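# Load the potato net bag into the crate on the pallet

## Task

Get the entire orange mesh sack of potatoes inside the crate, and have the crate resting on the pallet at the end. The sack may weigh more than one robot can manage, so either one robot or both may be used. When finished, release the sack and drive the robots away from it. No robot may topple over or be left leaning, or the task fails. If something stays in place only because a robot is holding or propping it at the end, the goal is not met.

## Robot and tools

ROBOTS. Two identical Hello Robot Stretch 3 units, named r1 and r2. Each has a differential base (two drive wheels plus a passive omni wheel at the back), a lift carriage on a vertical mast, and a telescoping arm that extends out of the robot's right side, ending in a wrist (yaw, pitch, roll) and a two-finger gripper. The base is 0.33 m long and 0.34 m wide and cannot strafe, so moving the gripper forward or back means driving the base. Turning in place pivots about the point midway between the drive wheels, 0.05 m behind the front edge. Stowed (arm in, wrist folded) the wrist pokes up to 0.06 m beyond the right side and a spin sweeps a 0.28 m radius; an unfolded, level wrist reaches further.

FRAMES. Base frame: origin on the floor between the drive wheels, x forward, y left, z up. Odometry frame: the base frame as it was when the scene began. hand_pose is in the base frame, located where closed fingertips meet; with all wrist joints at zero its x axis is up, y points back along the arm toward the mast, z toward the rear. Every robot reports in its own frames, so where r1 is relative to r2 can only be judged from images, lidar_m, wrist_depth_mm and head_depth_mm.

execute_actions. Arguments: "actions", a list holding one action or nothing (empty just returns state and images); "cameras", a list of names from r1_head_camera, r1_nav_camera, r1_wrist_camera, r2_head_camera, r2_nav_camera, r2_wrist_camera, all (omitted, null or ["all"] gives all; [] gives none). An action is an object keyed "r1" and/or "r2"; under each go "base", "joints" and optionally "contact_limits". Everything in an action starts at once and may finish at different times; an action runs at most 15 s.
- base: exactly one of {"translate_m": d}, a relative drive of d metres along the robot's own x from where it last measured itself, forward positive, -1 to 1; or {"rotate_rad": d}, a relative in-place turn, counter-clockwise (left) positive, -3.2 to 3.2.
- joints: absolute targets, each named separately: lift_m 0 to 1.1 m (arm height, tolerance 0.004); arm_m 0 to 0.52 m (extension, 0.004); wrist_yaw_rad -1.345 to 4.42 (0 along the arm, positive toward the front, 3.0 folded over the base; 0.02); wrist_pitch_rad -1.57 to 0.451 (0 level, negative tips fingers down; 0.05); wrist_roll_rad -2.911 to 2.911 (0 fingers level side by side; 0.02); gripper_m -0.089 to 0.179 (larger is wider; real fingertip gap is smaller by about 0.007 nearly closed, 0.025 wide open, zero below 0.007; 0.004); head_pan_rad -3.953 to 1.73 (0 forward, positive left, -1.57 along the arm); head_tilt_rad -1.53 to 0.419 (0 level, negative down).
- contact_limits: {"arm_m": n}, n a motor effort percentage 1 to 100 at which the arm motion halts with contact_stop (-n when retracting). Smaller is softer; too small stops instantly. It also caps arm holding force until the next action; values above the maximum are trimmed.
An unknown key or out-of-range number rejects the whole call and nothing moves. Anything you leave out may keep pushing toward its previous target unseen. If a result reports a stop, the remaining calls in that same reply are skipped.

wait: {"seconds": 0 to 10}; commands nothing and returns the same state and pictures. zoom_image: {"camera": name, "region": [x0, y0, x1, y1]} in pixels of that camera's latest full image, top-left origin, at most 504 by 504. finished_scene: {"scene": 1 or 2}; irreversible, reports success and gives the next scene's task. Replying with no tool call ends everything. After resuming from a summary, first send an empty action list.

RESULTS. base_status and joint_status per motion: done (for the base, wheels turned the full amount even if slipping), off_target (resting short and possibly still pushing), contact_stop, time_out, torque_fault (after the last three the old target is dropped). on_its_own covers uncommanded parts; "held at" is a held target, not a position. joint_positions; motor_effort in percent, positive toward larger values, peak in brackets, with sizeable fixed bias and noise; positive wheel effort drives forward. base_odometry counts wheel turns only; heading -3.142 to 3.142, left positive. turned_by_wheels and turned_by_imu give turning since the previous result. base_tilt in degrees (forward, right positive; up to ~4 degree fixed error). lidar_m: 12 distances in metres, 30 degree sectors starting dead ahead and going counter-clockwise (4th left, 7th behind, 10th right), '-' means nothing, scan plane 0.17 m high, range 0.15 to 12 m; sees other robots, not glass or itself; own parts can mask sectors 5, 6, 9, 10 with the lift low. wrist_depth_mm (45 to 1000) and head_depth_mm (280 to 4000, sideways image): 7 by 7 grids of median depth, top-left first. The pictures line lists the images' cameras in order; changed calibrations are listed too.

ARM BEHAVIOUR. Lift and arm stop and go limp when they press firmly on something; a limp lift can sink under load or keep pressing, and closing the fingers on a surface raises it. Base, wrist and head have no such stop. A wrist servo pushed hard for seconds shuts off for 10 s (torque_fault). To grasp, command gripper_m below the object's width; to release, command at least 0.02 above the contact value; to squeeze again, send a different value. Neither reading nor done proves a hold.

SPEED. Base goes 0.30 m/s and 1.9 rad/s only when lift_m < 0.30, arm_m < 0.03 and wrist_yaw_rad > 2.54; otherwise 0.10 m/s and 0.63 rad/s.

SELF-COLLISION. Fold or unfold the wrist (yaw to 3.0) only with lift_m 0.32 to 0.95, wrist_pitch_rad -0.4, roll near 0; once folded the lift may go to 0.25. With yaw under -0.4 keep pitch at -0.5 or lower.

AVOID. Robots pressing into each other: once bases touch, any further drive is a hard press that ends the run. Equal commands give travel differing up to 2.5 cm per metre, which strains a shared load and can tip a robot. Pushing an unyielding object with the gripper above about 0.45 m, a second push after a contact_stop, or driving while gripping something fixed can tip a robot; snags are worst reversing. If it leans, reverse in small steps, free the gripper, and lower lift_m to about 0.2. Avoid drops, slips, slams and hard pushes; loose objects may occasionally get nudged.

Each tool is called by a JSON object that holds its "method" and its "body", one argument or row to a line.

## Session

{"method": "execute_actions", "body": {
  "actions": []
}}

Scene clock: 0.00 s.
r1.base_odometry: x=+0.000 y=+0.000 heading=+0.000 (m, m, rad; r1's odometry frame)
r1.turned_by_wheels: +0.000 (rad since the last result)
r1.turned_by_imu: +0.000 (rad since the last result)
r1.base_tilt: forward=+0.0 right=+0.3 (deg)
r1.lidar_m: 1.52 1.72 2.86 4.51 3.83 3.22 2.12 1.38 1.16 1.16 1.31 1.52
r1.head_depth_mm: 1464 1461 1452 1440 1434 1417 1419 / 1494 1489 1468 1448 1463 1447 1433 / 1515 1513 1498 1501 1480 1472 1462 / 1554 1528 1532 1524 1501 1492 1486 / 1580 1557 1552 1548 1534 1520 1516 / 1621 1603 1592 1574 1570 1554 1548 / 1631 1622 1612 1601 1601 1582 1580
r1.base_status: not commanded
r1.joint_positions: lift_m=+0.370 arm_m=+0.000 wrist_yaw_rad=+2.955 wrist_pitch_rad=-0.619 wrist_roll_rad=+0.007 gripper_m=+0.037 head_pan_rad=+0.009 head_tilt_rad=-0.018
r1.joint_status: not commanded
r1.motor_effort: left_wheel=+0 right_wheel=+0 lift_m=+34 arm_m=+0 wrist_yaw_rad=+0 wrist_pitch_rad=+4 wrist_roll_rad=+0 gripper_m=+0 head_pan_rad=+0 head_tilt_rad=+1 (%)
r1.hand_pose: x=+0.0149 y=+0.0460 z=+0.3402 quat_wxyz=(+0.278, +0.693, +0.151, +0.648) (m; r1's base frame)
r1.wrist_depth_mm: - - - - - - - / 831 - 977 - - - - / 716 - 811 869 922 - - / 616 - 683 724 780 815 891 / 540 549 597 627 647 693 732 / 491 - - 555 566 593 630 / - - - 473 508 524 549
r2.base_odometry: x=+0.000 y=+0.000 heading=+0.000 (m, m, rad; r2's odometry frame)
r2.turned_by_wheels: +0.000 (rad since the last result)
r2.turned_by_imu: +0.000 (rad since the last result)
r2.base_tilt: forward=-0.3 right=+0.0 (deg)
r2.lidar_m: 1.43 1.11 1.09 1.15 1.02 1.00 1.07 1.56 2.07 3.96 4.70 3.28
r2.head_depth_mm: 1877 2909 - - - 2963 2020 / 1849 2879 3395 3252 3131 2813 2035 / 1832 2492 2549 2468 2398 2364 2061 / 1812 2094 2050 2006 1979 1936 1855 / 1708 1731 1728 1691 1658 1628 1593 / 1534 1507 1475 1464 1436 1406 1380 / 1335 1314 1300 1284 1263 1241 1225
r2.base_status: not commanded
r2.joint_positions: lift_m=+0.502 arm_m=+0.003 wrist_yaw_rad=+2.908 wrist_pitch_rad=-0.597 wrist_roll_rad=-0.004 gripper_m=+0.037 head_pan_rad=-0.013 head_tilt_rad=-0.006
r2.joint_status: not commanded
r2.motor_effort: left_wheel=-1 right_wheel=+0 lift_m=+28 arm_m=+0 wrist_yaw_rad=+0 wrist_pitch_rad=+4 wrist_roll_rad=+1 gripper_m=+0 head_pan_rad=+1 head_tilt_rad=+1 (%)
r2.hand_pose: x=+0.0247 y=+0.0453 z=+0.4771 quat_wxyz=(+0.285, +0.694, +0.129, +0.649) (m; r2's base frame)
r2.wrist_depth_mm: 786 - - - - 936 846 / 828 - - - - - 916 / 857 - - - 946 904 865 / 885 866 862 841 812 779 773 / 794 780 750 733 714 685 665 / 702 668 648 639 606 612 605 / 618 595 - - 559 549 522
pictures: r1_head_camera (sideways: a quarter turn clockwise sets it upright), r1_nav_camera (sideways: a quarter turn counterclockwise sets it upright), r1_wrist_camera, r2_head_camera (sideways: a quarter turn clockwise sets it upright), r2_nav_camera (sideways: a quarter turn counterclockwise sets it upright), r2_wrist_camera
camera_calibration (this result's frames):
r1_head_camera: T_world_to_cam=[[0.0574884, 0.0474724, -0.997217, 1.31751], [0.0351829, 0.998152, 0.0495451, -0.0625189], [0.997726, -0.0379333, 0.0557119, -0.120758], [0, 0, 0, 1]] pos_world=[0.0469412, -0.00472287, 1.32367]
r1_nav_camera: T_world_to_cam=[[0.0932318, -0.0523099, 0.994269, -1.254], [0.0328891, -0.997912, -0.0555856, 0.122811], [0.995101, 0.037883, -0.0913167, 0.0625251], [0, 0, 0, 1]] pos_world=[0.0506547, 0.0545889, 1.25935]
r1_wrist_camera: T_world_to_cam=[[0.978791, -0.148193, 0.141448, -0.071851], [-0.00473959, -0.706649, -0.707549, 0.315082], [0.204808, 0.691872, -0.692364, 0.361962], [0, 0, 0, 1]] pos_world=[-0.0023123, -0.038427, 0.483708]
r2_head_camera: T_world_to_cam=[[-0.00350575, 0.0631221, -0.998, 1.31719], [0.0324514, 0.997487, 0.0629757, -0.083029], [0.999467, -0.0321657, -0.00554534, -0.0387375], [0, 0, 0, 1]] pos_world=[0.046029, -0.00156908, 1.31956]
r2_nav_camera: T_world_to_cam=[[-0.0410774, -0.0265123, 0.998804, -1.24835], [-0.034001, -0.999032, -0.0279167, 0.0846634], [0.998577, -0.0351071, 0.0401362, -0.0954217], [0, 0, 0, 1]] pos_world=[0.0468857, 0.0481349, 1.25305]
r2_wrist_camera: T_world_to_cam=[[0.959811, -0.268836, -0.0805631, 0.0385447], [-0.24589, -0.667176, -0.703146, 0.401836], [0.135281, 0.694696, -0.706467, 0.468904], [0, 0, 0, 1]] pos_world=[-0.00162162, -0.0472882, 0.61692]
Images, in order (width x height): r1_head_camera 896x504, r1_nav_camera 672x504, r1_wrist_camera 644x364, r2_head_camera 896x504, r2_nav_camera 672x504, r2_wrist_camera 644x364.

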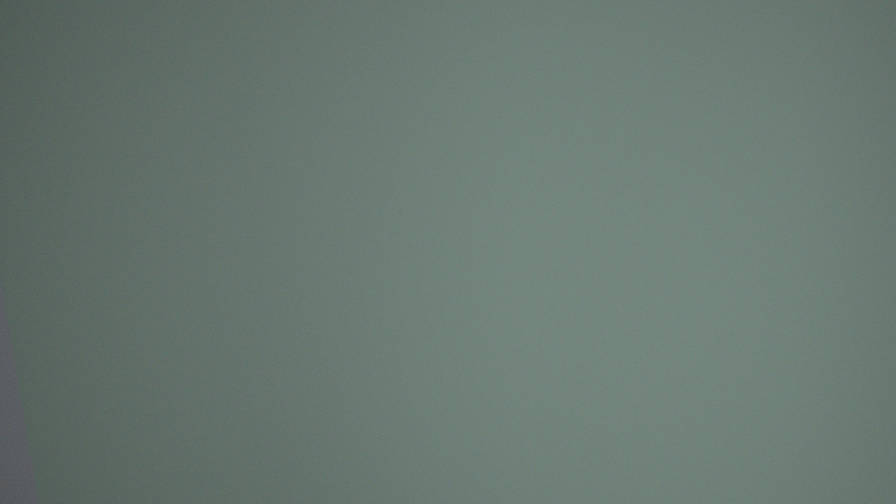

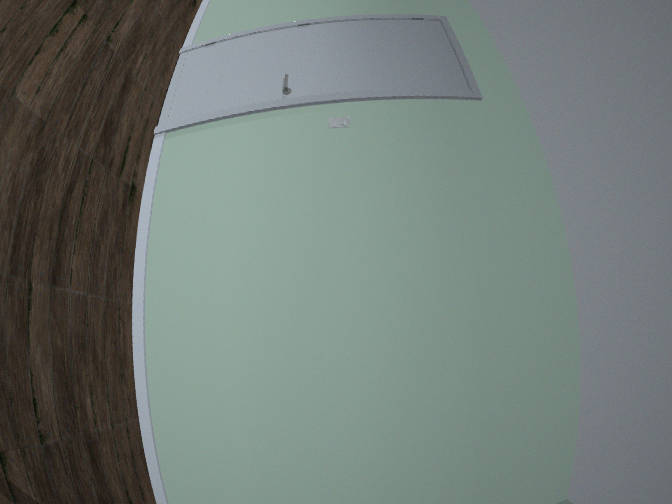

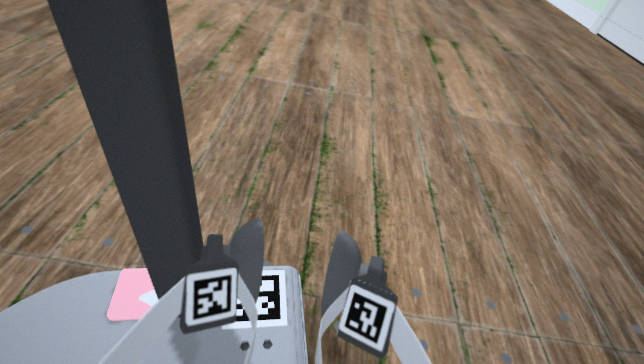

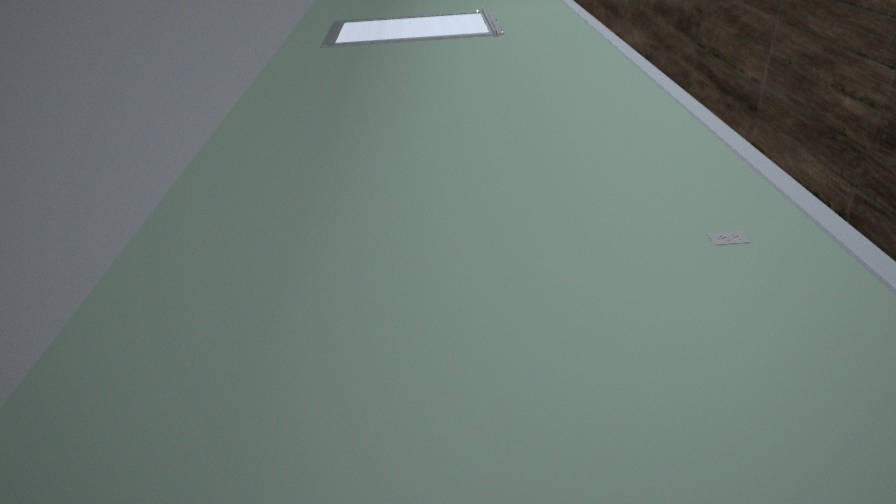

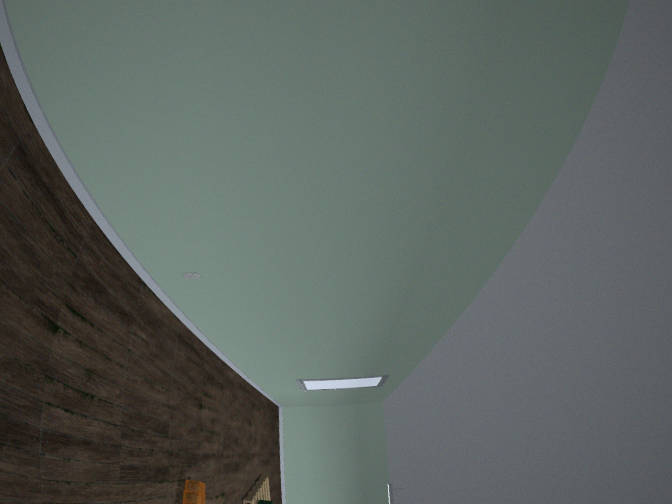

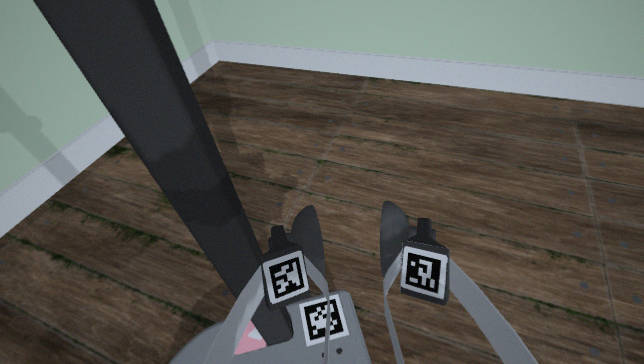

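Look toward the open directions.

{"method": "execute_actions", "body": {
  "actions": [
    {"r1":{"joints":{"head_pan_rad":1.7,"head_tilt_rad":-0.5}},"r2":{"joints":{"head_pan_rad":-1.5,"head_tilt_rad":-0.5}}}
  ],
  "cameras": ["r1_nav_camera","r2_nav_camera","r1_head_camera","r2_head_camera"]
}}

Scene clock: 3.43 s.
r1.base_odometry: x=+0.000 y=+0.000 heading=+0.000 (m, m, rad; r1's odometry frame)
r1.turned_by_wheels: +0.000 (rad since the last result)
r1.turned_by_imu: +0.000 (rad since the last result)
r1.base_tilt: forward=+0.1 right=+0.3 (deg)
r1.lidar_m: 1.52 1.72 2.86 4.51 3.80 3.21 2.12 1.38 1.16 1.16 1.31 1.52
r1.head_depth_mm: - - - 3110 2176 1682 1378 / - - - 3130 2203 1675 1384 / - - - 3076 2180 1692 1379 / - - - 3149 2202 1697 1380 / - - - 3173 2217 1704 1387 / - - - 3054 2216 1700 1388 / - - - 3160 2274 1783 -
r1.base_status: not commanded
r1.joint_positions: lift_m=+0.370 arm_m=+0.000 wrist_yaw_rad=+2.955 wrist_pitch_rad=-0.619 wrist_roll_rad=+0.007 gripper_m=+0.037 head_pan_rad=+1.693 head_tilt_rad=-0.494
r1.joint_status: all done
r1.motor_effort: left_wheel=-1(1) right_wheel=+0(0) lift_m=+35(34) arm_m=+0(0) wrist_yaw_rad=+0(1) wrist_pitch_rad=+4(4) wrist_roll_rad=+0(1) gripper_m=+0(0) head_pan_rad=+4(42) head_tilt_rad=-2(20) (%)
r1.hand_pose: x=+0.0149 y=+0.0460 z=+0.3402 quat_wxyz=(+0.278, +0.693, +0.151, +0.648) (m; r1's base frame)
r1.wrist_depth_mm: - - - - - - - / 827 - 984 - - - - / 705 - 799 875 941 - - / 615 - 683 721 774 826 880 / 542 553 601 625 658 691 744 / 491 - - 551 572 594 622 / - - - 473 509 523 550
r2.base_odometry: x=+0.000 y=+0.000 heading=+0.000 (m, m, rad; r2's odometry frame)
r2.turned_by_wheels: +0.000 (rad since the last result)
r2.turned_by_imu: +0.001 (rad since the last result)
r2.base_tilt: forward=-0.3 right=-0.1 (deg)
r2.lidar_m: 1.43 1.10 1.09 1.16 1.02 1.00 1.07 1.56 2.07 3.96 4.68 3.29
r2.head_depth_mm: 3188 3463 3676 2694 1941 1514 1248 / 3339 3644 3816 2706 1939 1523 1258 / 3536 3885 - 2728 1977 1539 1266 / 3901 - - 2802 1976 1553 1261 / - - - 2819 2010 1562 1277 / - - - 2845 2024 1570 1280 / - - - 2879 2033 1585 1287
r2.base_status: not commanded
r2.joint_positions: lift_m=+0.502 arm_m=+0.003 wrist_yaw_rad=+2.908 wrist_pitch_rad=-0.597 wrist_roll_rad=-0.004 gripper_m=+0.037 head_pan_rad=-1.493 head_tilt_rad=-0.493
r2.joint_status: all done
r2.motor_effort: left_wheel=-1(1) right_wheel=+0(0) lift_m=+29(28) arm_m=+0(1) wrist_yaw_rad=+0(1) wrist_pitch_rad=+4(4) wrist_roll_rad=+1(1) gripper_m=-1(1) head_pan_rad=-3(36) head_tilt_rad=-3(27) (%)
r2.hand_pose: x=+0.0247 y=+0.0453 z=+0.4771 quat_wxyz=(+0.285, +0.694, +0.129, +0.649) (m; r2's base frame)
r2.wrist_depth_mm: 754 - - - - 913 853 / 830 - - - - - 915 / 880 - - - 936 896 863 / 858 906 871 816 800 773 766 / 817 772 747 736 717 681 668 / 684 698 647 641 596 613 598 / 614 595 - - 557 541 529
pictures: r1_head_camera (sideways: a quarter turn clockwise sets it upright), r1_nav_camera (sideways: a quarter turn counterclockwise sets it upright), r2_head_camera (sideways: a quarter turn clockwise sets it upright), r2_nav_camera (sideways: a quarter turn counterclockwise sets it upright)
camera_calibration (this result's frames):
r1_head_camera: T_world_to_cam=[[0.00272696, -0.40823, -0.912875, 1.20744], [-0.997913, -0.0600117, 0.0238558, -0.0227492], [-0.0645218, 0.910904, -0.407542, 0.488716], [0, 0, 0, 1]] pos_world=[0.0055385, 0.046376, 1.30196]
r1_nav_camera: T_world_to_cam=[[-0.0127272, 0.540564, 0.841207, -1.0535], [0.99125, 0.117362, -0.0604199, 0.123222], [-0.131386, 0.833077, -0.537328, 0.649855], [0, 0, 0, 1]] pos_world=[-0.0501696, 0.0136454, 1.24284]
r2_head_camera: T_world_to_cam=[[0.0261535, 0.474629, -0.879797, 1.16251], [0.998444, 0.0309631, 0.0463844, -0.0672862], [0.0492566, -0.879641, -0.473081, 0.575583], [0, 0, 0, 1]] pos_world=[0.00842642, -0.0433717, 1.29819]
r2_nav_camera: T_world_to_cam=[[0.00670392, -0.432516, 0.901601, -1.12148], [-0.998829, -0.0461048, -0.0146905, 0.0733161], [0.047922, -0.900447, -0.432318, 0.525334], [0, 0, 0, 1]] pos_world=[0.0555734, -0.00864104, 1.23931]
Images, in order (width x height): r1_head_camera 896x504, r1_nav_camera 672x504, r2_head_camera 896x504, r2_nav_camera 672x504.

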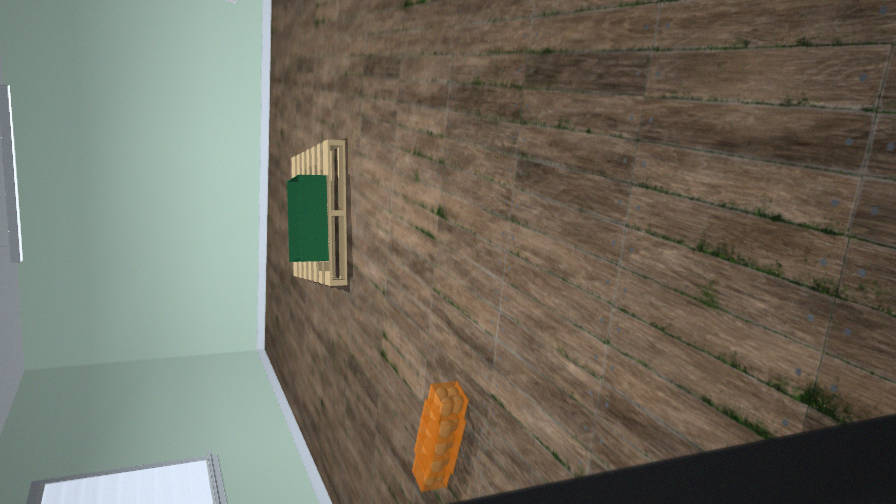

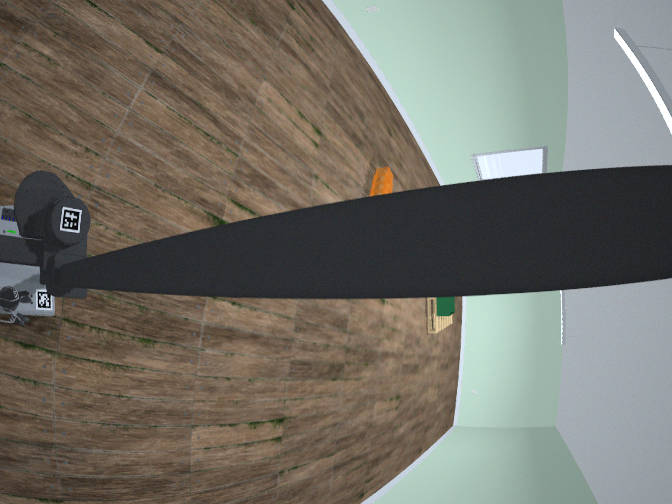

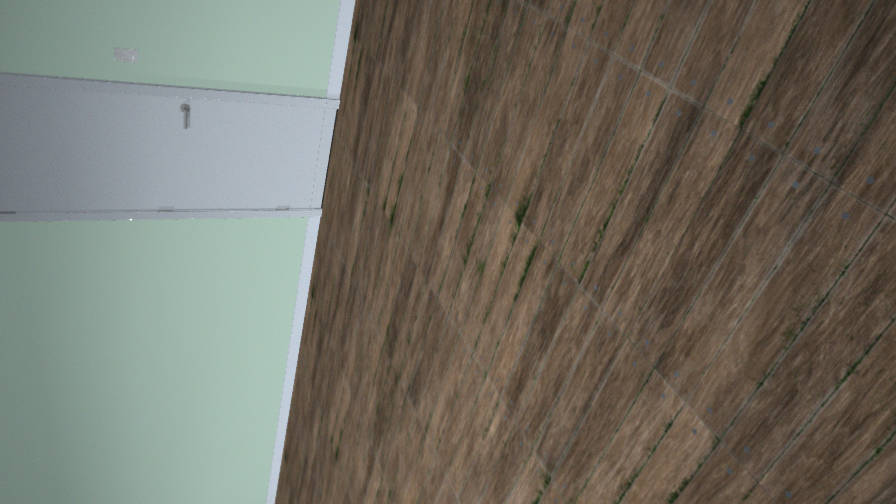

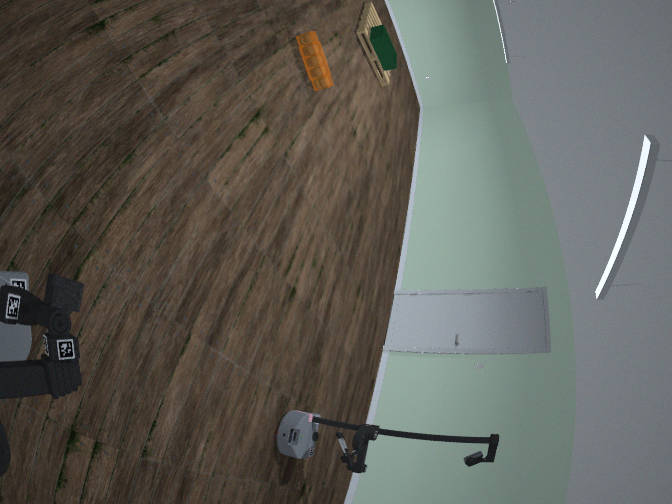

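{"method": "execute_actions", "body": {
  "actions": [
    {"r1":{"joints":{"head_pan_rad":-3.6,"head_tilt_rad":-0.4}},"r2":{"joints":{"head_pan_rad":-0.7,"head_tilt_rad":-0.5}}}
  ],
  "cameras": ["r1_head_camera","r2_head_camera"]
}}

Scene clock: 27.83 s.
r1.base_odometry: x=+0.000 y=+0.000 heading=+0.000 (m, m, rad; r1's odometry frame)
r1.turned_by_wheels: +0.000 (rad since the last result)
r1.turned_by_imu: +0.001 (rad since the last result)
r1.base_tilt: forward=+0.1 right=+0.3 (deg)
r1.lidar_m: 1.52 1.72 2.84 4.52 3.83 3.22 2.12 1.37 1.16 1.16 1.31 1.52
r1.head_depth_mm: 3369 3564 3852 3736 2461 1832 1464 / 3216 3432 3700 3837 2522 1849 1468 / 3101 3296 3539 3684 2517 1853 1474 / 2996 3204 3406 3606 2529 1863 1482 / 2886 3115 3311 3433 2552 1877 1493 / 2825 2993 3216 3329 2562 1879 1493 / 2809 2906 3097 3233 2418 1883 1503
r1.base_status: not commanded
r1.joint_positions: lift_m=+0.370 arm_m=+0.000 wrist_yaw_rad=+2.955 wrist_pitch_rad=-0.619 wrist_roll_rad=+0.007 gripper_m=+0.037 head_pan_rad=-3.593 head_tilt_rad=-0.409
r1.joint_status: all done
r1.motor_effort: left_wheel=-1(0) right_wheel=+0(0) lift_m=+34(34) arm_m=+0(0) wrist_yaw_rad=+0(0) wrist_pitch_rad=+4(4) wrist_roll_rad=+0(1) gripper_m=+0(0) head_pan_rad=-3(43) head_tilt_rad=+3(9) (%)
r1.hand_pose: x=+0.0149 y=+0.0460 z=+0.3402 quat_wxyz=(+0.278, +0.693, +0.151, +0.648) (m; r1's base frame)
r1.wrist_depth_mm: - - - - - - - / 836 - 996 - - - - / 711 - 810 866 914 - - / 617 - 697 723 764 823 876 / 541 547 605 622 650 698 736 / 487 - - 556 575 593 625 / - - - 472 509 524 543
r2.base_odometry: x=+0.000 y=+0.000 heading=+0.000 (m, m, rad; r2's odometry frame)
r2.turned_by_wheels: +0.000 (rad since the last result)
r2.turned_by_imu: +0.001 (rad since the last result)
r2.base_tilt: forward=-0.3 right=-0.1 (deg)
r2.lidar_m: 1.43 1.10 1.09 1.15 1.02 1.00 1.07 1.56 2.07 3.95 4.69 3.28
r2.head_depth_mm: - - - 2695 1940 1518 1250 / - - - 2721 1945 1532 1256 / - - - 2726 1959 1538 1261 / - - - 2763 1996 1542 1266 / - - - 2778 2010 1554 1274 / - - - 2848 2003 1561 1282 / - - - 2863 2031 1581 1282
r2.base_status: not commanded
r2.joint_positions: lift_m=+0.502 arm_m=+0.003 wrist_yaw_rad=+2.908 wrist_pitch_rad=-0.597 wrist_roll_rad=-0.004 gripper_m=+0.037 head_pan_rad=-0.707 head_tilt_rad=-0.494
r2.joint_status: all done
r2.motor_effort: left_wheel=-1(1) right_wheel=+0(0) lift_m=+28(28) arm_m=+0(0) wrist_yaw_rad=+0(0) wrist_pitch_rad=+4(4) wrist_roll_rad=+1(1) gripper_m=+1(0) head_pan_rad=+4(34) head_tilt_rad=-3(4) (%)
r2.hand_pose: x=+0.0247 y=+0.0453 z=+0.4771 quat_wxyz=(+0.285, +0.694, +0.129, +0.649) (m; r2's base frame)
r2.wrist_depth_mm: 799 - - - - 910 832 / 854 - - - - - 929 / 850 - - - 934 900 868 / 846 879 838 823 808 784 751 / 774 789 756 715 717 684 651 / 670 662 655 642 593 594 586 / 623 588 - - 560 538 523
pictures: r1_head_camera (sideways: a quarter turn clockwise sets it upright), r2_head_camera (sideways: a quarter turn clockwise sets it upright)
camera_calibration (this result's frames):
r1_head_camera: T_world_to_cam=[[0.273531, -0.184709, -0.943962, 1.24636], [-0.4887, -0.871969, 0.0290117, -0.0325708], [-0.828464, 0.453378, -0.328778, 0.390874], [0, 0, 0, 1]] pos_world=[-0.0330109, 0.0245998, 1.30598]
r2_head_camera: T_world_to_cam=[[-0.317256, 0.354136, -0.879736, 1.16453], [0.684015, 0.727992, 0.0463783, -0.0653603], [0.656865, -0.587039, -0.473194, 0.572025], [0, 0, 0, 1]] pos_world=[0.0384171, -0.0290186, 1.29819]
Images, in order (width x height): r1_head_camera 896x504, r2_head_camera 896x504.

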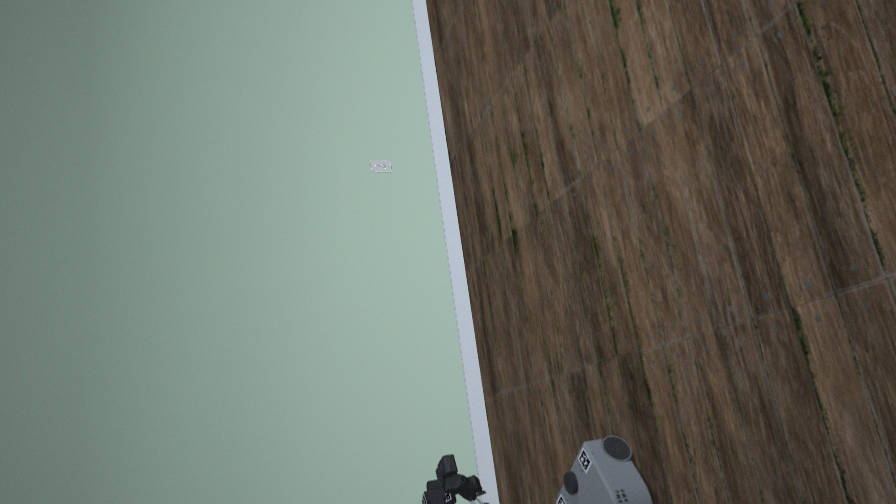

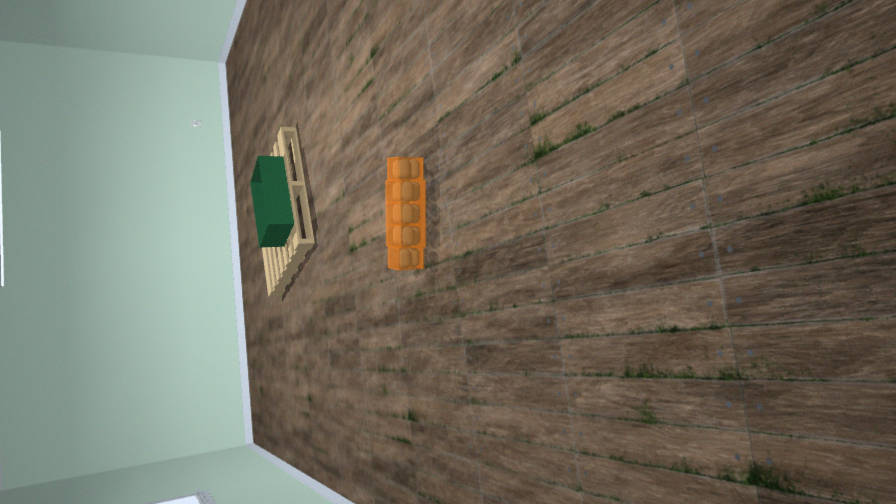

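{"method": "execute_actions", "body": {
  "actions": [
    {"r1":{"base":{"rotate_rad":1.57},"joints":{"lift_m":0.27,"head_pan_rad":0.4,"head_tilt_rad":-0.7}},"r2":{"joints":{"lift_m":0.27,"wrist_yaw_rad":3.0}}}
  ],
  "cameras": []
}}

{"method": "execute_actions", "body": {
  "actions": [
    {"r1":{"base":{"translate_m":1.0}},"r2":{"base":{"rotate_rad":-0.5}}}
  ],
  "cameras": []
}}

{"method": "execute_actions", "body": {
  "actions": [
    {"r1":{"base":{"translate_m":1.0}},"r2":{"base":{"translate_m":1.0},"joints":{"head_pan_rad":-0.3}}}
  ],
  "cameras": ["r1_head_camera","r2_head_camera"]
}}

Scene clock: 54.67 s.
r1.base_odometry: x=+0.000 y=+0.000 heading=+1.570 (m, m, rad; r1's odometry frame)
r1.turned_by_wheels: +1.570 (rad since the last result)
r1.turned_by_imu: +1.574 (rad since the last result)
r1.base_tilt: forward=+0.0 right=+0.2 (deg)
r1.lidar_m: 4.51 3.84 3.21 2.12 1.38 1.16 1.16 1.30 1.52 1.52 1.72 2.84
r1.head_depth_mm: - - 2992 2200 1741 1438 1221 / - - 3014 2196 1746 1426 1221 / - - 3051 2229 1740 1433 1229 / - - 3080 2206 1746 1441 1232 / - - 3041 2205 1751 1442 1226 / - - 3062 2237 1745 1448 1231 / 3788 3959 3068 2220 1746 1454 1233
r1.base_status: done
r1.joint_positions: lift_m=+0.270 arm_m=+0.000 wrist_yaw_rad=+2.955 wrist_pitch_rad=-0.620 wrist_roll_rad=+0.007 gripper_m=+0.037 head_pan_rad=+0.393 head_tilt_rad=-0.692
r1.joint_status: all done
r1.motor_effort: left_wheel=-2(7) right_wheel=+2(8) lift_m=+22(26) arm_m=-1(1) wrist_yaw_rad=-1(0) wrist_pitch_rad=+4(4) wrist_roll_rad=-1(0) gripper_m=+0(0) head_pan_rad=+3(44) head_tilt_rad=-3(14) (%)
r1.hand_pose: x=+0.0148 y=+0.0458 z=+0.2406 quat_wxyz=(+0.278, +0.692, +0.151, +0.648) (m; r1's base frame)
r1.wrist_depth_mm: 808 - - - - - - / 666 - 785 864 951 - - / 563 - 637 691 727 803 884 / 487 - 539 572 616 649 698 / - - - 503 514 546 573 / - - - - 451 468 492 / - - - - 405 412 433
r2.base_odometry: x=+0.000 y=+0.000 heading=+0.000 (m, m, rad; r2's odometry frame)
r2.turned_by_wheels: +0.000 (rad since the last result)
r2.turned_by_imu: +0.001 (rad since the last result)
r2.base_tilt: forward=-0.3 right=-0.1 (deg)
r2.lidar_m: 1.42 1.11 1.09 1.15 1.02 1.01 1.07 1.56 2.02 3.96 4.67 3.27
r2.head_depth_mm: - - - 2687 1933 1521 1245 / - - - 2741 1950 1535 1259 / - - - 2728 1969 1540 1262 / - - - 2736 1992 1541 1267 / - - - 2830 1971 1555 1266 / - - - 2829 2005 1560 1281 / - - - 2857 2037 1572 1293
r2.base_status: not commanded
r2.joint_positions: lift_m=+0.271 arm_m=+0.003 wrist_yaw_rad=+2.997 wrist_pitch_rad=-0.597 wrist_roll_rad=-0.004 gripper_m=+0.037 head_pan_rad=-0.707 head_tilt_rad=-0.494
r2.joint_status: all done
r2.motor_effort: left_wheel=-1(1) right_wheel=+0(0) lift_m=+15(24) arm_m=+0(0) wrist_yaw_rad=+3(3) wrist_pitch_rad=+3(4) wrist_roll_rad=+1(1) gripper_m=+0(1) head_pan_rad=+3(3) head_tilt_rad=-3(2) (%)
r2.hand_pose: x=+0.0074 y=+0.0486 z=+0.2453 quat_wxyz=(+0.256, +0.687, +0.159, +0.661) (m; r2's base frame)
r2.wrist_depth_mm: 781 856 - - 913 826 777 / 800 838 811 760 727 689 673 / 692 666 653 621 583 576 552 / 587 569 527 532 510 493 482 / 498 504 - - 447 429 412 / 453 - - - - 385 376 / - - - - 352 348 337
pictures: none
No camera images: the call's "cameras" was empty. Leave "cameras" out to get every camera's image.

Scene clock: 59.70 s.
r1.base_odometry: x=+0.001 y=+1.000 heading=+1.570 (m, m, rad; r1's odometry frame)
r1.turned_by_wheels: +0.000 (rad since the last result)
r1.turned_by_imu: +0.008 (rad since the last result)
r1.base_tilt: forward=+0.0 right=+0.3 (deg)
r1.lidar_m: 3.52 3.52 2.98 2.99 2.20 2.13 2.14 2.07 1.74 1.74 1.96 3.27
r1.head_depth_mm: - 3693 3061 2224 1752 1447 1222 / - - 3028 2203 1739 1445 1220 / - - 3028 2234 1755 1440 1223 / - - 3037 2218 1740 1454 1229 / - - 3062 2210 1763 1450 1228 / 3923 - 3058 2230 1745 1453 1222 / 3547 3803 3053 2243 1753 1447 1228
r1.base_status: done
r1.joint_positions: lift_m=+0.270 arm_m=+0.000 wrist_yaw_rad=+2.955 wrist_pitch_rad=-0.620 wrist_roll_rad=+0.007 gripper_m=+0.037 head_pan_rad=+0.393 head_tilt_rad=-0.692
r1.joint_status: not commanded
r1.motor_effort: left_wheel=-1(9) right_wheel=+1(8) lift_m=+21(22) arm_m=+0(1) wrist_yaw_rad=+1(1) wrist_pitch_rad=+4(4) wrist_roll_rad=+0(1) gripper_m=+0(0) head_pan_rad=+3(3) head_tilt_rad=-3(3) (%)
r1.hand_pose: x=+0.0148 y=+0.0458 z=+0.2405 quat_wxyz=(+0.278, +0.692, +0.151, +0.648) (m; r1's base frame)
r1.wrist_depth_mm: 812 - - - - - - / 668 - 773 863 936 - - / 563 - 640 689 738 800 875 / 490 - 540 567 604 650 698 / - - - 500 520 542 573 / - - - - 453 472 496 / - - - - 405 414 433
r2.base_odometry: x=+0.000 y=+0.000 heading=-0.500 (m, m, rad; r2's odometry frame)
r2.turned_by_wheels: -0.500 (rad since the last result)
r2.turned_by_imu: -0.505 (rad since the last result)
r2.base_tilt: forward=-0.3 right=-0.1 (deg)
r2.lidar_m: 3.03 1.40 1.10 1.08 1.17 1.02 1.00 1.08 1.61 3.69 2.08 4.66
r2.head_depth_mm: 3694 3964 - 2324 1958 1522 1244 / - - - 2688 1938 1530 1253 / - - - 2739 1981 1526 1262 / - - - 2775 1994 1550 1267 / - - - 2790 2004 1567 1274 / - - - 2844 2008 1561 1285 / - - - 2792 2031 1575 1285
r2.base_status: done
r2.joint_positions: lift_m=+0.271 arm_m=+0.003 wrist_yaw_rad=+2.997 wrist_pitch_rad=-0.597 wrist_roll_rad=-0.004 gripper_m=+0.037 head_pan_rad=-0.707 head_tilt_rad=-0.494
r2.joint_status: not commanded
r2.motor_effort: left_wheel=+0(10) right_wheel=-1(5) lift_m=+16(16) arm_m=+0(0) wrist_yaw_rad=+3(4) wrist_pitch_rad=+4(4) wrist_roll_rad=+1(1) gripper_m=-1(0) head_pan_rad=+5(3) head_tilt_rad=-3(3) (%)
r2.hand_pose: x=+0.0074 y=+0.0486 z=+0.2452 quat_wxyz=(+0.256, +0.687, +0.159, +0.661) (m; r2's base frame)
r2.wrist_depth_mm: - - - - 921 885 829 / 911 859 790 768 721 678 660 / 725 689 634 628 599 563 551 / 583 565 537 530 510 494 477 / 503 503 - - 454 426 420 / 443 - - - - 386 372 / - - - - 353 344 331
pictures: none
No camera images: the call's "cameras" was empty. Leave "cameras" out to get every camera's image.

Scene clock: 64.73 s.
r1.base_odometry: x=+0.002 y=+2.000 heading=+1.570 (m, m, rad; r1's odometry frame)
r1.turned_by_wheels: +0.000 (rad since the last result)
r1.turned_by_imu: +0.007 (rad since the last result)
r1.base_tilt: forward=+0.0 right=+0.3 (deg)
r1.lidar_m: 2.54 3.25 2.77 2.78 2.09 3.08 3.09 2.32 1.95 1.95 2.24 3.74
r1.head_depth_mm: - - 2585 2189 1739 1435 1223 / - - 2728 2207 1744 1432 1221 / - - 2982 2212 1749 1449 1227 / - - 3036 2233 1751 1435 1222 / - - 3036 2239 1743 1449 1231 / 3556 3850 3043 2203 1753 1444 1222 / 3252 3460 3024 2241 1749 1416 1228
r1.base_status: done
r1.joint_positions: lift_m=+0.270 arm_m=+0.000 wrist_yaw_rad=+2.955 wrist_pitch_rad=-0.620 wrist_roll_rad=+0.007 gripper_m=+0.037 head_pan_rad=+0.393 head_tilt_rad=-0.692
r1.joint_status: not commanded
r1.motor_effort: left_wheel=-1(9) right_wheel=+2(9) lift_m=+23(22) arm_m=-1(0) wrist_yaw_rad=+0(0) wrist_pitch_rad=+4(4) wrist_roll_rad=+0(0) gripper_m=+0(0) head_pan_rad=+4(3) head_tilt_rad=-4(2) (%)
r1.hand_pose: x=+0.0148 y=+0.0458 z=+0.2405 quat_wxyz=(+0.278, +0.692, +0.151, +0.648) (m; r1's base frame)
r1.wrist_depth_mm: 800 - - - - - - / 673 - 779 860 930 939 - / 567 - 635 683 735 803 869 / 488 - 538 570 606 643 695 / - - - 498 512 545 579 / - - - - 452 472 497 / - - - - 404 413 431
r2.base_odometry: x=+0.878 y=-0.479 heading=-0.500 (m, m, rad; r2's odometry frame)
r2.turned_by_wheels: +0.000 (rad since the last result)
r2.turned_by_imu: +0.008 (rad since the last result)
r2.base_tilt: forward=-0.3 right=+0.1 (deg)
r2.lidar_m: 2.66 1.25 0.99 0.97 1.05 1.57 2.00 2.15 3.24 3.81 1.97 3.73
r2.head_depth_mm: - - - 2696 1937 1522 1246 / - - - 2701 1961 1526 1253 / - - 3967 2745 1984 1537 1260 / - - 3984 2731 1986 1543 1268 / - - - 2792 2008 1558 1279 / - - - 2809 2008 1566 1273 / - - - 2859 2021 1581 1285
r2.base_status: done
r2.joint_positions: lift_m=+0.271 arm_m=+0.003 wrist_yaw_rad=+2.997 wrist_pitch_rad=-0.597 wrist_roll_rad=-0.004 gripper_m=+0.037 head_pan_rad=-0.307 head_tilt_rad=-0.495
r2.joint_status: all done
r2.motor_effort: left_wheel=-1(13) right_wheel=+0(4) lift_m=+16(16) arm_m=+0(0) wrist_yaw_rad=+3(3) wrist_pitch_rad=+4(4) wrist_roll_rad=+1(1) gripper_m=+0(0) head_pan_rad=+4(24) head_tilt_rad=-2(2) (%)
r2.hand_pose: x=+0.0073 y=+0.0486 z=+0.2452 quat_wxyz=(+0.256, +0.687, +0.160, +0.661) (m; r2's base frame)
r2.wrist_depth_mm: 905 902 906 881 908 876 799 / 909 868 798 748 712 690 655 / 708 682 641 629 590 588 553 / 584 576 532 542 505 490 480 / 498 508 - - 448 429 420 / 448 - - - - 382 372 / - - - - 348 344 333
pictures: r1_head_camera (sideways: a quarter turn clockwise sets it upright), r2_head_camera (sideways: a quarter turn clockwise sets it upright)
camera_calibration (this result's frames):
r1_head_camera: T_world_to_cam=[[-0.551739, -0.177885, -0.814826, 1.08295], [-0.321745, 0.94676, 0.0111742, -0.0103593], [0.769457, 0.268331, -0.579598, 0.707499], [0, 0, 0, 1]] pos_world=[0.0497835, 0.0126042, 1.2926]
r2_head_camera: T_world_to_cam=[[-0.431041, 0.20284, -0.879238, 1.16457], [0.346405, 0.93694, 0.0463287, -0.0632362], [0.833191, -0.284603, -0.474124, 0.572159], [0, 0, 0, 1]] pos_world=[0.0471652, -0.0141345, 1.29814]
Images, in order (width x height): r1_head_camera 896x504, r2_head_camera 896x504.

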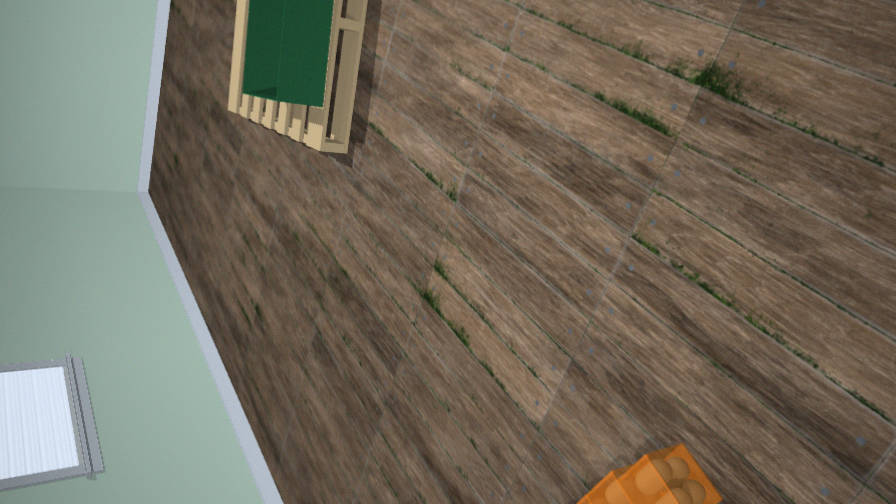

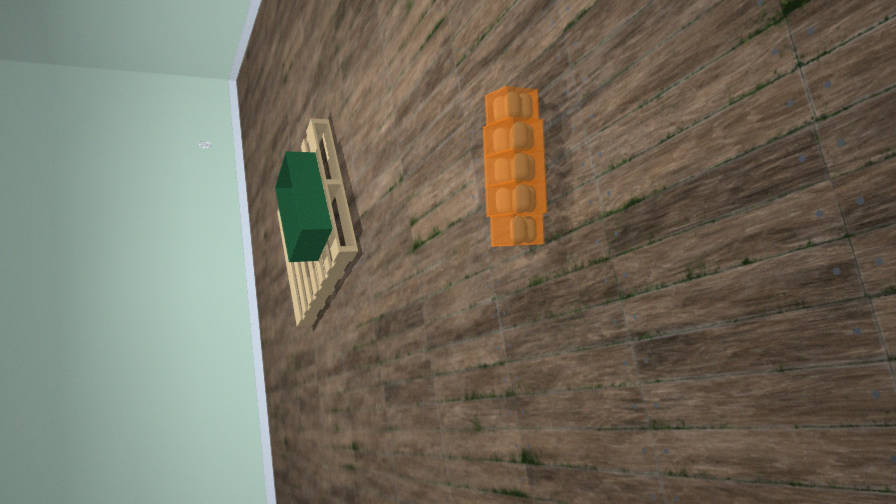

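{"method": "execute_actions", "body": {
  "actions": [
    {"r1":{"base":{"translate_m":1.0}}}
  ],
  "cameras": []
}}

{"method": "execute_actions", "body": {
  "actions": [
    {"r1":{"base":{"translate_m":0.3}}}
  ],
  "cameras": []
}}

{"method": "execute_actions", "body": {
  "actions": [
    {"r1":{"base":{"rotate_rad":-1.57},"joints":{"head_pan_rad":-1.9,"head_tilt_rad":-0.9}}}
  ],
  "cameras": []
}}

{"method": "execute_actions", "body": {
  "actions": [
    {"r1":{"base":{"translate_m":-0.6},"joints":{"lift_m":0.6}}}
  ],
  "cameras": ["r1_head_camera"]
}}

Scene clock: 76.27 s.
r1.base_odometry: x=+0.003 y=+3.000 heading=+1.570 (m, m, rad; r1's odometry frame)
r1.turned_by_wheels: +0.000 (rad since the last result)
r1.turned_by_imu: +0.008 (rad since the last result)
r1.base_tilt: forward=+0.3 right=+0.4 (deg)
r1.lidar_m: 1.55 2.97 2.54 2.54 2.58 4.04 4.03 2.56 2.20 2.21 2.52 4.23
r1.head_depth_mm: - - 2724 1822 1739 1436 1223 / - - 2817 1895 1724 1436 1228 / - - 3065 2040 1739 1436 1224 / - - 3072 2194 1739 1436 1220 / 3734 - 3025 2236 1750 1438 1228 / 3273 3507 3088 2225 1752 1450 1232 / 2897 3145 3026 2241 1765 1443 1230
r1.base_status: done
r1.joint_positions: lift_m=+0.270 arm_m=+0.000 wrist_yaw_rad=+2.955 wrist_pitch_rad=-0.620 wrist_roll_rad=+0.007 gripper_m=+0.037 head_pan_rad=+0.393 head_tilt_rad=-0.693
r1.joint_status: not commanded
r1.motor_effort: left_wheel=-2(7) right_wheel=+2(9) lift_m=+23(22) arm_m=-1(0) wrist_yaw_rad=+1(0) wrist_pitch_rad=+5(4) wrist_roll_rad=+0(0) gripper_m=+0(0) head_pan_rad=+3(3) head_tilt_rad=-2(3) (%)
r1.hand_pose: x=+0.0148 y=+0.0458 z=+0.2405 quat_wxyz=(+0.278, +0.692, +0.151, +0.648) (m; r1's base frame)
r1.wrist_depth_mm: 805 - 953 - - - - / 663 - 781 847 944 - - / 568 - 637 683 729 795 878 / 486 - 541 570 604 653 702 / - - - 503 511 544 578 / - - - - 453 471 495 / - - - - 404 411 434
r2.base_odometry: x=+0.878 y=-0.479 heading=-0.500 (m, m, rad; r2's odometry frame)
r2.turned_by_wheels: +0.000 (rad since the last result)
r2.turned_by_imu: +0.002 (rad since the last result)
r2.base_tilt: forward=-0.4 right=-0.2 (deg)
r2.lidar_m: 2.66 1.25 0.99 0.97 1.05 1.58 2.00 2.16 3.24 3.82 4.11 2.47
r2.head_depth_mm: - - - 2562 1927 1520 1250 / - - - 2671 1958 1528 1245 / - - 3933 2740 1978 1541 1259 / - - 3987 2760 1999 1546 1268 / - - - 2775 2000 1561 1270 / - - - 2816 2013 1566 1278 / - - - 2883 2034 1575 1294
r2.base_status: not commanded
r2.joint_positions: lift_m=+0.271 arm_m=+0.003 wrist_yaw_rad=+2.997 wrist_pitch_rad=-0.597 wrist_roll_rad=-0.004 gripper_m=+0.037 head_pan_rad=-0.307 head_tilt_rad=-0.495
r2.joint_status: not commanded
r2.motor_effort: left_wheel=-1(1) right_wheel=+0(0) lift_m=+16(15) arm_m=+0(0) wrist_yaw_rad=+4(3) wrist_pitch_rad=+4(4) wrist_roll_rad=+1(1) gripper_m=-1(1) head_pan_rad=+3(3) head_tilt_rad=-2(2) (%)
r2.hand_pose: x=+0.0073 y=+0.0486 z=+0.2452 quat_wxyz=(+0.256, +0.687, +0.160, +0.661) (m; r2's base frame)
r2.wrist_depth_mm: 928 890 904 910 895 873 826 / 904 848 792 767 718 693 658 / 707 673 641 620 589 576 551 / 585 577 527 538 509 491 475 / 502 507 - - 452 430 416 / 445 - - - - 382 373 / - - - - 349 342 333
pictures: none
No camera images: the call's "cameras" was empty. Leave "cameras" out to get every camera's image.

Scene clock: 79.03 s.
r1.base_odometry: x=+0.003 y=+3.300 heading=+1.570 (m, m, rad; r1's odometry frame)
r1.turned_by_wheels: +0.000 (rad since the last result)
r1.turned_by_imu: +0.002 (rad since the last result)
r1.base_tilt: forward=+0.1 right=+0.2 (deg)
r1.lidar_m: 1.25 2.88 2.47 2.47 2.79 4.33 4.33 2.64 2.27 2.27 2.60 1.31
r1.head_depth_mm: 3863 - 2953 1839 1594 1430 1222 / - - 3070 1915 1623 1437 1222 / - - 3011 2136 1698 1429 1224 / - - 3016 2240 1739 1427 1231 / 3597 3894 3020 2218 1737 1445 1220 / 3146 3405 3071 2227 1740 1446 1229 / 2800 3024 3081 2234 1742 1448 1231
r1.base_status: done
r1.joint_positions: lift_m=+0.270 arm_m=+0.000 wrist_yaw_rad=+2.955 wrist_pitch_rad=-0.620 wrist_roll_rad=+0.007 gripper_m=+0.037 head_pan_rad=+0.393 head_tilt_rad=-0.693
r1.joint_status: not commanded
r1.motor_effort: left_wheel=-2(7) right_wheel=+2(7) lift_m=+22(22) arm_m=-1(1) wrist_yaw_rad=+0(0) wrist_pitch_rad=+4(4) wrist_roll_rad=+0(0) gripper_m=+0(0) head_pan_rad=+4(3) head_tilt_rad=-2(3) (%)
r1.hand_pose: x=+0.0148 y=+0.0458 z=+0.2405 quat_wxyz=(+0.278, +0.692, +0.151, +0.648) (m; r1's base frame)
r1.wrist_depth_mm: 762 - - - - - - / 672 - 788 840 946 - - / 566 - 633 677 737 804 865 / 485 - 534 571 606 646 695 / - - - 501 516 544 576 / - - - - 452 467 496 / - - - - 403 413 435
r2.base_odometry: x=+0.878 y=-0.479 heading=-0.500 (m, m, rad; r2's odometry frame)
r2.turned_by_wheels: +0.000 (rad since the last result)
r2.turned_by_imu: +0.001 (rad since the last result)
r2.base_tilt: forward=-0.3 right=-0.1 (deg)
r2.lidar_m: 2.66 1.25 0.99 0.98 1.05 1.58 2.00 2.16 3.24 3.81 4.12 2.68
r2.head_depth_mm: - - 3677 2663 1932 1511 1239 / - - - 2684 1953 1526 1255 / - - - 2718 1954 1536 1251 / - - - 2735 1981 1547 1269 / - - - 2774 2016 1555 1267 / - - - 2812 2013 1571 1276 / - - - 2835 2016 1578 1277
r2.base_status: not commanded
r2.joint_positions: lift_m=+0.271 arm_m=+0.003 wrist_yaw_rad=+2.997 wrist_pitch_rad=-0.597 wrist_roll_rad=-0.004 gripper_m=+0.037 head_pan_rad=-0.307 head_tilt_rad=-0.495
r2.joint_status: not commanded
r2.motor_effort: left_wheel=-1(1) right_wheel=+0(0) lift_m=+16(15) arm_m=+1(0) wrist_yaw_rad=+3(4) wrist_pitch_rad=+4(4) wrist_roll_rad=+1(1) gripper_m=-1(0) head_pan_rad=+3(3) head_tilt_rad=-2(2) (%)
r2.hand_pose: x=+0.0073 y=+0.0486 z=+0.2452 quat_wxyz=(+0.256, +0.687, +0.160, +0.661) (m; r2's base frame)
r2.wrist_depth_mm: 899 900 897 911 857 864 824 / 924 851 785 758 704 695 662 / 700 667 639 609 589 574 558 / 584 570 547 540 509 502 482 / 496 511 - - 446 426 417 / 449 - - - - 385 372 / - - - - 350 343 336
pictures: none
No camera images: the call's "cameras" was empty. Leave "cameras" out to get every camera's image.

Scene clock: 81.20 s.
r1.base_odometry: x=+0.003 y=+3.300 heading=+0.000 (m, m, rad; r1's odometry frame)
r1.turned_by_wheels: -1.570 (rad since the last result)
r1.turned_by_imu: -1.571 (rad since the last result)
r1.base_tilt: forward=+0.0 right=+0.2 (deg)
r1.lidar_m: 2.27 2.61 1.31 1.25 2.89 2.47 2.47 2.78 4.35 4.33 2.64 2.28
r1.head_depth_mm: 3787 2638 2131 1763 1446 1293 1144 / 3790 2773 2158 1777 1494 1305 1143 / 3883 2747 2157 1745 1487 1299 1163 / 3829 2777 2154 1766 1490 1292 1162 / 3833 2778 2147 1763 1489 1295 1145 / 3785 2739 2138 1761 1491 1288 1141 / 3715 2728 2135 1767 1486 1288 1146
r1.base_status: done
r1.joint_positions: lift_m=+0.270 arm_m=+0.000 wrist_yaw_rad=+2.955 wrist_pitch_rad=-0.620 wrist_roll_rad=+0.007 gripper_m=+0.037 head_pan_rad=-1.893 head_tilt_rad=-0.889
r1.joint_status: all done
r1.motor_effort: left_wheel=+1(11) right_wheel=-1(5) lift_m=+23(23) arm_m=-1(1) wrist_yaw_rad=+0(0) wrist_pitch_rad=+4(4) wrist_roll_rad=-1(0) gripper_m=+0(0) head_pan_rad=-3(44) head_tilt_rad=-3(16) (%)
r1.hand_pose: x=+0.0148 y=+0.0458 z=+0.2405 quat_wxyz=(+0.278, +0.692, +0.151, +0.648) (m; r1's base frame)
r1.wrist_depth_mm: 805 - - - - - - / 671 - 780 848 956 - - / 566 - 639 683 739 801 871 / 485 - 541 572 603 647 697 / - - - 503 516 544 584 / - - - - 451 474 497 / - - - - 402 413 429
r2.base_odometry: x=+0.878 y=-0.479 heading=-0.500 (m, m, rad; r2's odometry frame)
r2.turned_by_wheels: +0.000 (rad since the last result)
r2.turned_by_imu: +0.000 (rad since the last result)
r2.base_tilt: forward=-0.4 right=-0.1 (deg)
r2.lidar_m: 2.67 1.25 0.99 0.97 1.05 1.57 2.00 2.15 3.24 3.82 4.10 2.81
r2.head_depth_mm: - - - 2674 1944 1526 1245 / - - - 2684 1949 1536 1258 / - - - 2747 1971 1535 1263 / - - 3955 2788 1979 1554 1267 / - - - 2791 1998 1555 1273 / - - - 2813 2004 1559 1277 / - - - 2839 2032 1570 1289
r2.base_status: not commanded
r2.joint_positions: lift_m=+0.271 arm_m=+0.003 wrist_yaw_rad=+2.997 wrist_pitch_rad=-0.597 wrist_roll_rad=-0.004 gripper_m=+0.037 head_pan_rad=-0.307 head_tilt_rad=-0.495
r2.joint_status: not commanded
r2.motor_effort: left_wheel=-1(1) right_wheel=+0(0) lift_m=+15(15) arm_m=+0(0) wrist_yaw_rad=+3(3) wrist_pitch_rad=+4(4) wrist_roll_rad=+1(1) gripper_m=+0(1) head_pan_rad=+4(2) head_tilt_rad=-2(3) (%)
r2.hand_pose: x=+0.0073 y=+0.0486 z=+0.2452 quat_wxyz=(+0.256, +0.687, +0.160, +0.661) (m; r2's base frame)
r2.wrist_depth_mm: 902 915 931 877 876 855 839 / 910 861 797 755 714 682 668 / 707 679 632 616 602 571 551 / 596 579 533 529 510 489 479 / 500 502 - - 449 427 412 / 449 - - - - 384 372 / - - - - 349 344 338
pictures: none
No camera images: the call's "cameras" was empty. Leave "cameras" out to get every camera's image.

Scene clock: 88.57 s.
r1.base_odometry: x=-0.597 y=+3.300 heading=+0.000 (m, m, rad; r1's odometry frame)
r1.turned_by_wheels: +0.000 (rad since the last result)
r1.turned_by_imu: -0.003 (rad since the last result)
r1.base_tilt: forward=+0.0 right=+0.3 (deg)
r1.lidar_m: 2.85 3.24 1.31 1.55 2.21 1.89 1.88 2.16 2.39 4.19 3.31 2.85
r1.head_depth_mm: 3408 2780 2171 1760 1495 1268 1140 / 3480 2455 2146 1764 1483 1251 1170 / 3741 2658 2155 1774 1487 1266 - / 3716 2738 2143 1750 1496 1271 - / 3718 2718 2145 1766 1491 1276 - / 3655 2790 2152 1774 1490 1293 1158 / 3600 2704 2125 1752 1487 1293 1137
r1.base_status: done
r1.joint_positions: lift_m=+0.600 arm_m=+0.000 wrist_yaw_rad=+2.955 wrist_pitch_rad=-0.620 wrist_roll_rad=+0.007 gripper_m=+0.037 head_pan_rad=-1.893 head_tilt_rad=-0.889
r1.joint_status: all done
r1.motor_effort: left_wheel=+1(11) right_wheel=-1(6) lift_m=+44(45) arm_m=-1(1) wrist_yaw_rad=+0(0) wrist_pitch_rad=+4(4) wrist_roll_rad=+0(0) gripper_m=+0(0) head_pan_rad=-3(3) head_tilt_rad=-3(3) (%)
r1.hand_pose: x=+0.0148 y=+0.0458 z=+0.5698 quat_wxyz=(+0.278, +0.692, +0.151, +0.648) (m; r1's base frame)
r1.wrist_depth_mm: - - - - - - - / - - - - - - - / - - - - - - - / 916 - - - - - - / 796 814 879 915 969 - - / 702 724 - 812 854 885 940 / 630 666 702 704 762 772 825
r2.base_odometry: x=+0.878 y=-0.479 heading=-0.500 (m, m, rad; r2's odometry frame)
r2.turned_by_wheels: +0.000 (rad since the last result)
r2.turned_by_imu: +0.001 (rad since the last result)
r2.base_tilt: forward=-0.4 right=-0.1 (deg)
r2.lidar_m: 2.65 1.25 0.99 0.98 1.05 1.58 2.00 2.16 3.23 3.81 4.12 2.40
r2.head_depth_mm: - - - 2675 1926 1512 1249 / - - - 2673 1944 1526 1251 / - - 3716 2512 1958 1550 1253 / - - 3925 2747 1975 1544 1268 / - - - 2797 2002 1554 1270 / - - - 2796 2023 1561 1281 / - - - 2881 2037 1571 1283
r2.base_status: not commanded
r2.joint_positions: lift_m=+0.271 arm_m=+0.003 wrist_yaw_rad=+2.997 wrist_pitch_rad=-0.597 wrist_roll_rad=-0.004 gripper_m=+0.037 head_pan_rad=-0.307 head_tilt_rad=-0.495
r2.joint_status: not commanded
r2.motor_effort: left_wheel=+0(1) right_wheel=+0(0) lift_m=+16(15) arm_m=+0(0) wrist_yaw_rad=+4(4) wrist_pitch_rad=+4(4) wrist_roll_rad=+1(1) gripper_m=+0(0) head_pan_rad=+2(4) head_tilt_rad=-2(2) (%)
r2.hand_pose: x=+0.0073 y=+0.0486 z=+0.2452 quat_wxyz=(+0.256, +0.687, +0.160, +0.661) (m; r2's base frame)
r2.wrist_depth_mm: 928 934 910 900 879 866 809 / 890 866 788 777 715 689 673 / 703 678 640 623 594 572 559 / 585 560 535 549 518 490 477 / 510 515 - - 449 427 419 / 449 - - - - 384 371 / - - - - 352 339 332
pictures: r1_head_camera (sideways: a quarter turn clockwise sets it upright)
camera_calibration (this result's frames):
r1_head_camera: T_world_to_cam=[[0.27464, 0.673775, -0.686003, 0.910005], [0.925372, -0.379056, -0.00182767, -0.00103852], [-0.261265, -0.634306, -0.727596, 0.906295], [0, 0, 0, 1]] pos_world=[-0.0121798, -0.0386632, 1.28368]
Images, in order (width x height): r1_head_camera 896x504.

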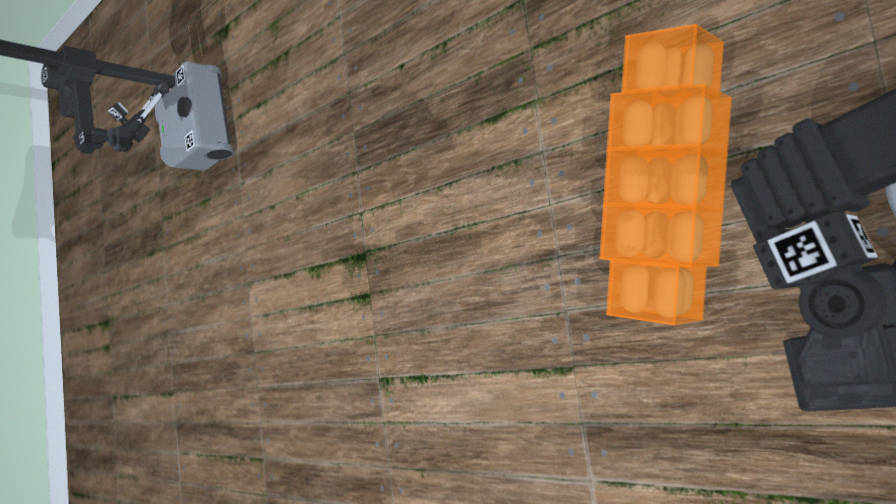

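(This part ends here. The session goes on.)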